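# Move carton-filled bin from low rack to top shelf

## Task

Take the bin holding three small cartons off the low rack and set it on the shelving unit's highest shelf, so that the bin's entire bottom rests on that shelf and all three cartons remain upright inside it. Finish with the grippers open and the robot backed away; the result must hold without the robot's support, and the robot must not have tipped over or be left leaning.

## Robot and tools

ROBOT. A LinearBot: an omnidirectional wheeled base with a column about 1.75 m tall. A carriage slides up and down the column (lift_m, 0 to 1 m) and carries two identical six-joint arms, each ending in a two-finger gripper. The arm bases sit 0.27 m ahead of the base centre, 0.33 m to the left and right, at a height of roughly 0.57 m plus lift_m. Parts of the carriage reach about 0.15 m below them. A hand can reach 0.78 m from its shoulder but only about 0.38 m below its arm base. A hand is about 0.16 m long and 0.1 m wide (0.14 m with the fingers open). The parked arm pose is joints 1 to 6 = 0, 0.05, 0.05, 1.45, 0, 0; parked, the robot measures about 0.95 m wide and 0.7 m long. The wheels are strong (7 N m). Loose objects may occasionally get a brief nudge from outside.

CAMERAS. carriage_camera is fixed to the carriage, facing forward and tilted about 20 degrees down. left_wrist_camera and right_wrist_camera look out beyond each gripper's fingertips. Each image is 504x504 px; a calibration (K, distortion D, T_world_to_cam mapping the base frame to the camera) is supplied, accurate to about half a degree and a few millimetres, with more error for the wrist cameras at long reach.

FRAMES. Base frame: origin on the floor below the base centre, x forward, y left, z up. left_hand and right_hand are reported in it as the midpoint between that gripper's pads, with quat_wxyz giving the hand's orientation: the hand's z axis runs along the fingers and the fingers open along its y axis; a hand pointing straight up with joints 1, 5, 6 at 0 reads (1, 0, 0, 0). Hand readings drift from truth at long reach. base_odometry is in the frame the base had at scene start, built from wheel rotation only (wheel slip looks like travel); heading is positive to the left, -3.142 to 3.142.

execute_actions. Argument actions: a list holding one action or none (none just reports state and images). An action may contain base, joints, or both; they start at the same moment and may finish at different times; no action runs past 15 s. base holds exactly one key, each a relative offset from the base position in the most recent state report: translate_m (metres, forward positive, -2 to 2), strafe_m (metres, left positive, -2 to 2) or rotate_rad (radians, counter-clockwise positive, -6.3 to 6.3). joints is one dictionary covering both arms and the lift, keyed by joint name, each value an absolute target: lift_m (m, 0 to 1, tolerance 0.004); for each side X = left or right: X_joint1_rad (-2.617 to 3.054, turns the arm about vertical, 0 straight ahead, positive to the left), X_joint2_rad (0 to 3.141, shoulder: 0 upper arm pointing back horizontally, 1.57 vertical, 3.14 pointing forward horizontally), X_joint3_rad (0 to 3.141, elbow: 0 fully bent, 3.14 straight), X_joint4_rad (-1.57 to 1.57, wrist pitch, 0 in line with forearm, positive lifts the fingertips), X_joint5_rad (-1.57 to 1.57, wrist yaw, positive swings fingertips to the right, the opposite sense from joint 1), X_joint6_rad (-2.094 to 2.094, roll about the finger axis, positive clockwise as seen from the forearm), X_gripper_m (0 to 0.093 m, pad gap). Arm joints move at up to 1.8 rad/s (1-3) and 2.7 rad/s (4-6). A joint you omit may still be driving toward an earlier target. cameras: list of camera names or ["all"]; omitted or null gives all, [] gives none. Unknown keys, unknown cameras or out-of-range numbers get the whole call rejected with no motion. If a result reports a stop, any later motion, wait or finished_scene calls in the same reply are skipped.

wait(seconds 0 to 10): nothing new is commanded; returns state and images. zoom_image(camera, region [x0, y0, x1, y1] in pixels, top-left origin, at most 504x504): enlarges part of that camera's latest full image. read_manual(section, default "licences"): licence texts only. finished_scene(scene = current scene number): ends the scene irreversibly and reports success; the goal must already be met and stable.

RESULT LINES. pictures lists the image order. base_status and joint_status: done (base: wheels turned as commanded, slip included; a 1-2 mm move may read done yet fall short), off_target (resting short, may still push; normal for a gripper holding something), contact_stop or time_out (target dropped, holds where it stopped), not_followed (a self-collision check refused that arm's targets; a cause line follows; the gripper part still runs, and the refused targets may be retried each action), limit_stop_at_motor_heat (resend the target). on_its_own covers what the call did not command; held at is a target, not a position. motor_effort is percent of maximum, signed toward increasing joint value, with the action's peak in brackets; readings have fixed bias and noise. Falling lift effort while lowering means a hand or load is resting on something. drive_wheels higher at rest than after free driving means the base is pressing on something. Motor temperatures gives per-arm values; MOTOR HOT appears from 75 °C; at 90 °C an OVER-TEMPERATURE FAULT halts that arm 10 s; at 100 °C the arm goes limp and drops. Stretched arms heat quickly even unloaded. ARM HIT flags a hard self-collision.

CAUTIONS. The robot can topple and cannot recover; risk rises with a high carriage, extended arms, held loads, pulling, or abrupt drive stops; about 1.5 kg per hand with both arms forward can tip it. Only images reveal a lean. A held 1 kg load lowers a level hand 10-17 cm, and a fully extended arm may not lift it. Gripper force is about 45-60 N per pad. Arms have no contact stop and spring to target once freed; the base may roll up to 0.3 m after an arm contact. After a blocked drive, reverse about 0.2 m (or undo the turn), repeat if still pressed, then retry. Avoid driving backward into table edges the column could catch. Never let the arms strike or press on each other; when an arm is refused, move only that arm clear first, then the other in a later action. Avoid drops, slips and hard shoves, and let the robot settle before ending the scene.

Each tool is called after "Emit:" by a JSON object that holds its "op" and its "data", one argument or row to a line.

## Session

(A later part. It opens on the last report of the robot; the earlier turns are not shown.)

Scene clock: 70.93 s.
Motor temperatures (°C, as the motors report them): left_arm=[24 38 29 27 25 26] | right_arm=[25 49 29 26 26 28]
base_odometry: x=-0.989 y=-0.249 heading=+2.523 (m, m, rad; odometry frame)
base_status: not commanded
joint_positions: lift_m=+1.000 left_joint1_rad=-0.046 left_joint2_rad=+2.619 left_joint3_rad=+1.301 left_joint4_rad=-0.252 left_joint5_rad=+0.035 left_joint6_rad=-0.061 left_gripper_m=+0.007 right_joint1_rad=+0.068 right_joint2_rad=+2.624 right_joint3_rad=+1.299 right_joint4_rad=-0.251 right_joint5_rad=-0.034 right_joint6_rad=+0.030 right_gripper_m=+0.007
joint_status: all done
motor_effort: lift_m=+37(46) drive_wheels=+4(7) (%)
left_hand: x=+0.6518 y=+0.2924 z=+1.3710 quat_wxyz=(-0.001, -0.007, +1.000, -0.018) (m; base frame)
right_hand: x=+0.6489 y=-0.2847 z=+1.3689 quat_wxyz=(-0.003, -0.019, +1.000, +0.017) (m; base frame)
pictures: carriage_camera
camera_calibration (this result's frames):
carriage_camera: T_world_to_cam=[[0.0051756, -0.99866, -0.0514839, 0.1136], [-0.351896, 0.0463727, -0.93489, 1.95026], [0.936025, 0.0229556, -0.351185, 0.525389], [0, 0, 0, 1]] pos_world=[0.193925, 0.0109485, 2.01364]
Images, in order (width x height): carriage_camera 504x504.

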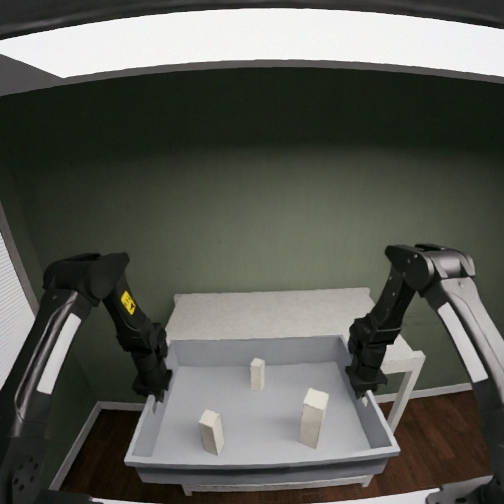

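Emit:
{"op": "execute_actions", "data": {
  "actions": [
    {"base":{"rotate_rad":-0.03},"joints":{"left_joint2_rad":2.54,"right_joint2_rad":2.54,"left_joint4_rad":-0.32,"right_joint4_rad":-0.32}}
  ],
  "cameras": []
}}

Emit:
{"op": "execute_actions", "data": {
  "actions": [
    {"base":{"translate_m":0.53}}
  ],
  "cameras": []
}}

Emit:
{"op": "execute_actions", "data": {
  "actions": [
    {"joints":{"lift_m":0.95}}
  ]
}}

Scene clock: 75.60 s.
Motor temperatures (°C, as the motors report them): left_arm=[24 39 29 27 25 26] | right_arm=[25 51 29 26 26 28]
base_odometry: x=-0.989 y=-0.249 heading=+2.493 (m, m, rad; odometry frame)
base_status: done
joint_positions: lift_m=+1.000 left_joint1_rad=-0.048 left_joint2_rad=+2.568 left_joint3_rad=+1.301 left_joint4_rad=-0.308 left_joint5_rad=+0.035 left_joint6_rad=-0.062 left_gripper_m=+0.007 right_joint1_rad=+0.065 right_joint2_rad=+2.573 right_joint3_rad=+1.299 right_joint4_rad=-0.306 right_joint5_rad=-0.034 right_joint6_rad=+0.026 right_gripper_m=+0.007
joint_status: all done
motor_effort: lift_m=+37(37) drive_wheels=-7(15) (%)
left_hand: x=+0.6546 y=+0.2916 z=+1.3887 quat_wxyz=(-0.003, -0.007, +1.000, -0.018) (m; base frame)
right_hand: x=+0.6520 y=-0.2857 z=+1.3867 quat_wxyz=(-0.006, -0.019, +1.000, +0.017) (m; base frame)
pictures: none
No camera images: the call's "cameras" was empty. Leave "cameras" out to get every camera's image.

Scene clock: 78.80 s.
Motor temperatures (°C, as the motors report them): left_arm=[24 40 29 27 25 26] | right_arm=[25 53 29 26 26 28]
base_odometry: x=-1.411 y=+0.071 heading=+2.493 (m, m, rad; odometry frame)
base_status: done
joint_positions: lift_m=+1.000 left_joint1_rad=-0.047 left_joint2_rad=+2.568 left_joint3_rad=+1.301 left_joint4_rad=-0.306 left_joint5_rad=+0.036 left_joint6_rad=-0.062 left_gripper_m=+0.007 right_joint1_rad=+0.065 right_joint2_rad=+2.573 right_joint3_rad=+1.299 right_joint4_rad=-0.304 right_joint5_rad=-0.035 right_joint6_rad=+0.027 right_gripper_m=+0.007
joint_status: not commanded
motor_effort: lift_m=+37(37) drive_wheels=+9(23) (%)
left_hand: x=+0.6552 y=+0.2918 z=+1.3887 quat_wxyz=(-0.002, -0.008, +1.000, -0.018) (m; base frame)
right_hand: x=+0.6525 y=-0.2855 z=+1.3867 quat_wxyz=(-0.005, -0.019, +1.000, +0.017) (m; base frame)
pictures: none
No camera images: the call's "cameras" was empty. Leave "cameras" out to get every camera's image.

Scene clock: 79.57 s.
Motor temperatures (°C, as the motors report them): left_arm=[24 40 29 27 25 26] | right_arm=[25 53 29 26 26 28]
base_odometry: x=-1.411 y=+0.071 heading=+2.493 (m, m, rad; odometry frame)
base_status: not commanded
joint_positions: lift_m=+0.950 left_joint1_rad=-0.047 left_joint2_rad=+2.572 left_joint3_rad=+1.301 left_joint4_rad=-0.310 left_joint5_rad=+0.035 left_joint6_rad=-0.062 left_gripper_m=+0.007 right_joint1_rad=+0.065 right_joint2_rad=+2.578 right_joint3_rad=+1.299 right_joint4_rad=-0.308 right_joint5_rad=-0.035 right_joint6_rad=+0.027 right_gripper_m=+0.007
joint_status: all done
motor_effort: lift_m=+32(31) drive_wheels=+6(6) (%)
left_hand: x=+0.6530 y=+0.2919 z=+1.3378 quat_wxyz=(-0.006, -0.008, +1.000, -0.017) (m; base frame)
right_hand: x=+0.6503 y=-0.2856 z=+1.3355 quat_wxyz=(-0.009, -0.019, +1.000, +0.017) (m; base frame)
pictures: carriage_camera, left_wrist_camera, right_wrist_camera
camera_calibration (this result's frames):
carriage_camera: T_world_to_cam=[[0.0051756, -0.99866, -0.0514839, 0.111044], [-0.351896, 0.0463727, -0.93489, 1.90385], [0.936025, 0.0229556, -0.351185, 0.507956], [0, 0, 0, 1]] pos_world=[0.193925, 0.0109485, 1.964]
left_wrist_camera: T_world_to_cam=[[0.071487, -0.996713, 0.0381209, 0.181524], [-0.82124, -0.037125, 0.569373, -0.199832], [-0.566087, -0.0720092, -0.821195, 1.61286], [0, 0, 0, 1]] pos_world=[0.735929, 0.289649, 1.43133]
right_wrist_camera: T_world_to_cam=[[-0.0843298, -0.995203, -0.0495834, -0.1516], [-0.818801, 0.0408527, 0.572623, -0.211248], [-0.56785, 0.088888, -0.818318, 1.61586], [0, 0, 0, 1]] pos_world=[0.731811, -0.285874, 1.43573]
Images, in order (width x height): carriage_camera 504x504, left_wrist_camera 504x504, right_wrist_camera 504x504.

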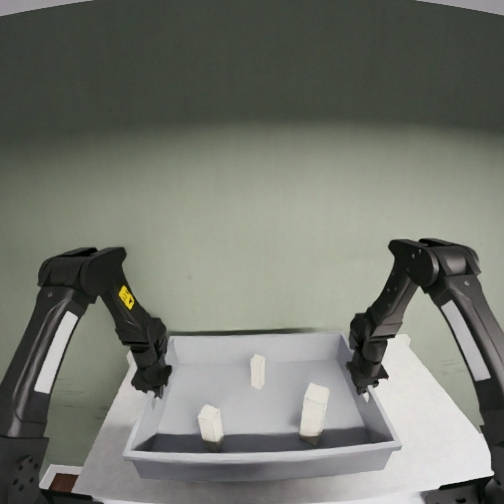

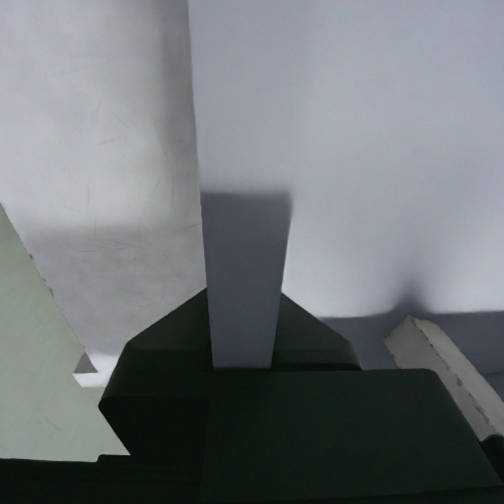

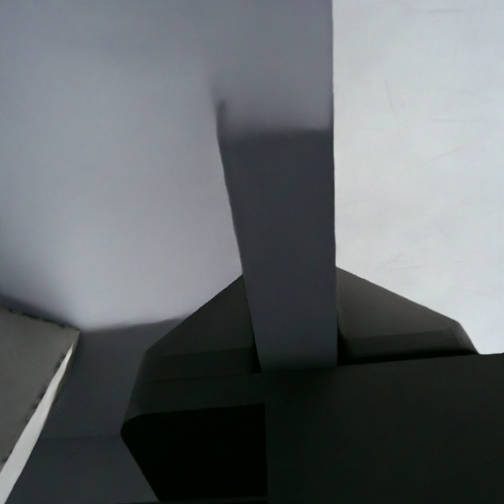

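Emit:
{"op": "execute_actions", "data": {
  "actions": [
    {"base":{"translate_m":0.05}}
  ],
  "cameras": []
}}

Emit:
{"op": "execute_actions", "data": {
  "actions": [
    {"joints":{"lift_m":0.925}}
  ],
  "cameras": []
}}

Emit:
{"op": "execute_actions", "data": {
  "actions": [
    {"joints":{"lift_m":0.905}}
  ],
  "cameras": ["carriage_camera"]
}}

Scene clock: 83.07 s.
Motor temperatures (°C, as the motors report them): left_arm=[24 41 29 27 25 26] | right_arm=[25 55 29 26 26 28]
base_odometry: x=-1.451 y=+0.102 heading=+2.492 (m, m, rad; odometry frame)
base_status: done
joint_positions: lift_m=+0.950 left_joint1_rad=-0.047 left_joint2_rad=+2.572 left_joint3_rad=+1.301 left_joint4_rad=-0.311 left_joint5_rad=+0.035 left_joint6_rad=-0.062 left_gripper_m=+0.007 right_joint1_rad=+0.065 right_joint2_rad=+2.578 right_joint3_rad=+1.299 right_joint4_rad=-0.309 right_joint5_rad=-0.035 right_joint6_rad=+0.027 right_gripper_m=+0.007
joint_status: not commanded
motor_effort: lift_m=+32(32) drive_wheels=+8(19) (%)
left_hand: x=+0.6528 y=+0.2919 z=+1.3378 quat_wxyz=(-0.007, -0.008, +1.000, -0.017) (m; base frame)
right_hand: x=+0.6500 y=-0.2856 z=+1.3355 quat_wxyz=(-0.009, -0.019, +1.000, +0.017) (m; base frame)
pictures: none
No camera images: the call's "cameras" was empty. Leave "cameras" out to get every camera's image.

Scene clock: 83.67 s.
Motor temperatures (°C, as the motors report them): left_arm=[24 41 29 27 25 26] | right_arm=[25 55 29 26 26 28]
base_odometry: x=-1.451 y=+0.102 heading=+2.492 (m, m, rad; odometry frame)
base_status: not commanded
joint_positions: lift_m=+0.925 left_joint1_rad=-0.047 left_joint2_rad=+2.570 left_joint3_rad=+1.301 left_joint4_rad=-0.310 left_joint5_rad=+0.035 left_joint6_rad=-0.062 left_gripper_m=+0.007 right_joint1_rad=+0.065 right_joint2_rad=+2.576 right_joint3_rad=+1.299 right_joint4_rad=-0.308 right_joint5_rad=-0.035 right_joint6_rad=+0.027 right_gripper_m=+0.007
joint_status: all done
motor_effort: lift_m=+32(32) drive_wheels=-5(7) (%)
left_hand: x=+0.6536 y=+0.2919 z=+1.3134 quat_wxyz=(-0.005, -0.008, +1.000, -0.017) (m; base frame)
right_hand: x=+0.6509 y=-0.2856 z=+1.3112 quat_wxyz=(-0.008, -0.019, +1.000, +0.017) (m; base frame)
pictures: none
No camera images: the call's "cameras" was empty. Leave "cameras" out to get every camera's image.

Scene clock: 84.47 s.
Motor temperatures (°C, as the motors report them): left_arm=[24 41 29 27 25 26] | right_arm=[25 56 29 26 26 28]
base_odometry: x=-1.451 y=+0.102 heading=+2.492 (m, m, rad; odometry frame)
base_status: not commanded
joint_positions: lift_m=+0.905 left_joint1_rad=-0.047 left_joint2_rad=+2.569 left_joint3_rad=+1.301 left_joint4_rad=-0.311 left_joint5_rad=+0.035 left_joint6_rad=-0.062 left_gripper_m=+0.007 right_joint1_rad=+0.065 right_joint2_rad=+2.575 right_joint3_rad=+1.299 right_joint4_rad=-0.309 right_joint5_rad=-0.035 right_joint6_rad=+0.027 right_gripper_m=+0.007
joint_status: all done
motor_effort: lift_m=+32(32) drive_wheels=-7(9) (%)
left_hand: x=+0.6536 y=+0.2919 z=+1.2937 quat_wxyz=(-0.005, -0.008, +1.000, -0.017) (m; base frame)
right_hand: x=+0.6508 y=-0.2856 z=+1.2914 quat_wxyz=(-0.008, -0.019, +1.000, +0.017) (m; base frame)
pictures: carriage_camera
camera_calibration (this result's frames):
carriage_camera: T_world_to_cam=[[0.0051756, -0.99866, -0.0514839, 0.108726], [-0.351896, 0.0463727, -0.93489, 1.86176], [0.936025, 0.0229556, -0.351185, 0.492145], [0, 0, 0, 1]] pos_world=[0.193925, 0.0109485, 1.91897]
Images, in order (width x height): carriage_camera 504x504.

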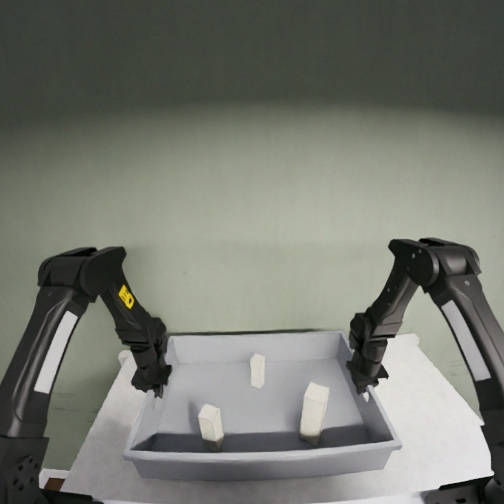

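Emit:
{"op": "execute_actions", "data": {
  "actions": [
    {"joints":{"lift_m":0.885}}
  ],
  "cameras": []
}}

Scene clock: 86.57 s.
Motor temperatures (°C, as the motors report them): left_arm=[24 42 29 27 25 26] | right_arm=[25 56 29 26 26 28]
base_odometry: x=-1.451 y=+0.102 heading=+2.492 (m, m, rad; odometry frame)
base_status: not commanded
joint_positions: lift_m=+0.885 left_joint1_rad=-0.047 left_joint2_rad=+2.557 left_joint3_rad=+1.301 left_joint4_rad=-0.315 left_joint5_rad=+0.037 left_joint6_rad=-0.061 left_gripper_m=+0.007 right_joint1_rad=+0.065 right_joint2_rad=+2.558 right_joint3_rad=+1.299 right_joint4_rad=-0.319 right_joint5_rad=-0.033 right_joint6_rad=+0.027 right_gripper_m=+0.007
joint_status: all done
motor_effort: lift_m=+27(30) drive_wheels=-4(3) (%)
left_hand: x=+0.6564 y=+0.2914 z=+1.2783 quat_wxyz=(-0.001, -0.007, +1.000, -0.019) (m; base frame)
right_hand: x=+0.6536 y=-0.2857 z=+1.2776 quat_wxyz=(-0.005, -0.019, +1.000, +0.016) (m; base frame)
pictures: none
No camera images: the call's "cameras" was empty. Leave "cameras" out to get every camera's image.

Emit:
{"op": "execute_actions", "data": {
  "actions": [
    {"joints":{"lift_m":0.88,"left_gripper_m":0.06,"right_gripper_m":0.06}}
  ],
  "cameras": []
}}

Emit:
{"op": "execute_actions", "data": {
  "actions": [
    {"joints":{"lift_m":1}}
  ],
  "cameras": []
}}

Emit:
{"op": "execute_actions", "data": {
  "actions": [
    {"base":{"translate_m":-0.6}}
  ],
  "cameras": []
}}

Emit:
{"op": "execute_actions", "data": {
  "actions": [
    {"joints":{"left_joint2_rad":0.05,"right_joint2_rad":0.05,"left_joint3_rad":0.05,"right_joint3_rad":0.05,"left_joint4_rad":0.5,"right_joint4_rad":0.5,"lift_m":0.8}}
  ],
  "cameras": ["carriage_camera"]
}}

Scene clock: 90.37 s.
Motor temperatures (°C, as the motors report them): left_arm=[24 42 29 27 25 26] | right_arm=[25 57 29 26 26 28]
base_odometry: x=-1.451 y=+0.102 heading=+2.492 (m, m, rad; odometry frame)
base_status: not commanded
joint_positions: lift_m=+0.880 left_joint1_rad=-0.050 left_joint2_rad=+2.545 left_joint3_rad=+1.301 left_joint4_rad=-0.326 left_joint5_rad=+0.003 left_joint6_rad=-0.060 left_gripper_m=+0.060 right_joint1_rad=+0.072 right_joint2_rad=+2.549 right_joint3_rad=+1.299 right_joint4_rad=-0.323 right_joint5_rad=-0.011 right_joint6_rad=+0.039 right_gripper_m=+0.060
joint_status: all done
motor_effort: lift_m=+26(27) drive_wheels=+8(5) (%)
left_hand: x=+0.6578 y=+0.2963 z=+1.2776 quat_wxyz=(+0.000, -0.005, +1.000, -0.001) (m; base frame)
right_hand: x=+0.6556 y=-0.2869 z=+1.2758 quat_wxyz=(-0.002, -0.016, +1.000, +0.005) (m; base frame)
pictures: none
No camera images: the call's "cameras" was empty. Leave "cameras" out to get every camera's image.

Scene clock: 91.37 s.
Motor temperatures (°C, as the motors report them): left_arm=[24 42 29 27 25 26] | right_arm=[25 57 29 26 26 28]
base_odometry: x=-1.451 y=+0.102 heading=+2.492 (m, m, rad; odometry frame)
base_status: not commanded
joint_positions: lift_m=+1.000 left_joint1_rad=-0.050 left_joint2_rad=+2.539 left_joint3_rad=+1.301 left_joint4_rad=-0.322 left_joint5_rad=+0.003 left_joint6_rad=-0.060 left_gripper_m=+0.060 right_joint1_rad=+0.072 right_joint2_rad=+2.538 right_joint3_rad=+1.299 right_joint4_rad=-0.321 right_joint5_rad=-0.009 right_joint6_rad=+0.039 right_gripper_m=+0.060
joint_status: all done
motor_effort: lift_m=+34(43) drive_wheels=+5(6) (%)
left_hand: x=+0.6608 y=+0.2961 z=+1.3993 quat_wxyz=(+0.005, -0.005, +1.000, -0.002) (m; base frame)
right_hand: x=+0.6595 y=-0.2868 z=+1.3992 quat_wxyz=(+0.005, -0.016, +1.000, +0.005) (m; base frame)
pictures: none
No camera images: the call's "cameras" was empty. Leave "cameras" out to get every camera's image.

Scene clock: 94.73 s.
Motor temperatures (°C, as the motors report them): left_arm=[24 42 29 27 25 26] | right_arm=[25 58 29 26 26 28]
base_odometry: x=-0.973 y=-0.261 heading=+2.492 (m, m, rad; odometry frame)
base_status: done
joint_positions: lift_m=+1.000 left_joint1_rad=-0.053 left_joint2_rad=+2.539 left_joint3_rad=+1.301 left_joint4_rad=-0.320 left_joint5_rad=+0.002 left_joint6_rad=-0.060 left_gripper_m=+0.060 right_joint1_rad=+0.074 right_joint2_rad=+2.538 right_joint3_rad=+1.299 right_joint4_rad=-0.320 right_joint5_rad=-0.007 right_joint6_rad=+0.040 right_gripper_m=+0.060
joint_status: not commanded
motor_effort: lift_m=+34(34) drive_wheels=-2(21) (%)
left_hand: x=+0.6614 y=+0.2949 z=+1.3994 quat_wxyz=(+0.007, -0.003, +1.000, -0.001) (m; base frame)
right_hand: x=+0.6598 y=-0.2863 z=+1.3992 quat_wxyz=(+0.006, -0.017, +1.000, +0.004) (m; base frame)
pictures: none
No camera images: the call's "cameras" was empty. Leave "cameras" out to get every camera's image.

Scene clock: 97.00 s.
Motor temperatures (°C, as the motors report them): left_arm=[24 41 29 27 25 26] | right_arm=[25 56 29 26 26 28]
base_odometry: x=-0.973 y=-0.261 heading=+2.492 (m, m, rad; odometry frame)
base_status: not commanded
joint_positions: lift_m=+0.800 left_joint1_rad=-0.053 left_joint2_rad=+0.059 left_joint3_rad=+0.064 left_joint4_rad=+0.500 left_joint5_rad=+0.002 left_joint6_rad=-0.060 left_gripper_m=+0.060 right_joint1_rad=+0.074 right_joint2_rad=+0.059 right_joint3_rad=+0.064 right_joint4_rad=+0.498 right_joint5_rad=-0.007 right_joint6_rad=+0.040 right_gripper_m=+0.060
joint_status: all done
motor_effort: lift_m=+28(28) drive_wheels=+2(1) (%)
left_hand: x=+0.5004 y=+0.3035 z=+1.7032 quat_wxyz=(+0.860, -0.001, +0.508, -0.049) (m; base frame)
right_hand: x=+0.5003 y=-0.2982 z=+1.7029 quat_wxyz=(+0.859, -0.012, +0.509, +0.051) (m; base frame)
pictures: carriage_camera
camera_calibration (this result's frames):
carriage_camera: T_world_to_cam=[[0.0051756, -0.99866, -0.0514839, 0.103335], [-0.351896, 0.0463727, -0.93489, 1.76386], [0.936025, 0.0229556, -0.351185, 0.45537], [0, 0, 0, 1]] pos_world=[0.193925, 0.0109485, 1.81426]
Images, in order (width x height): carriage_camera 504x504.

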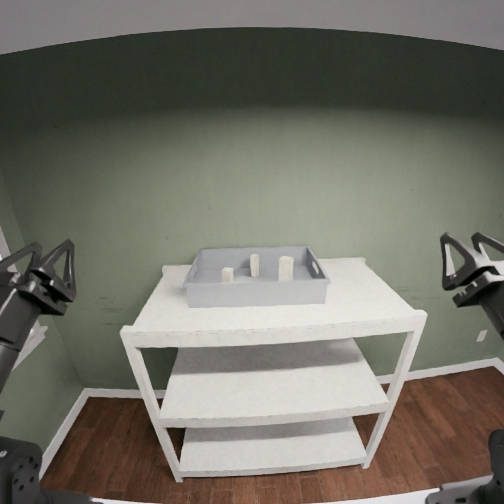

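Emit:
{"op": "finished_scene", "data": {
  "scene": 1
}}

The scene is finished: the task was done.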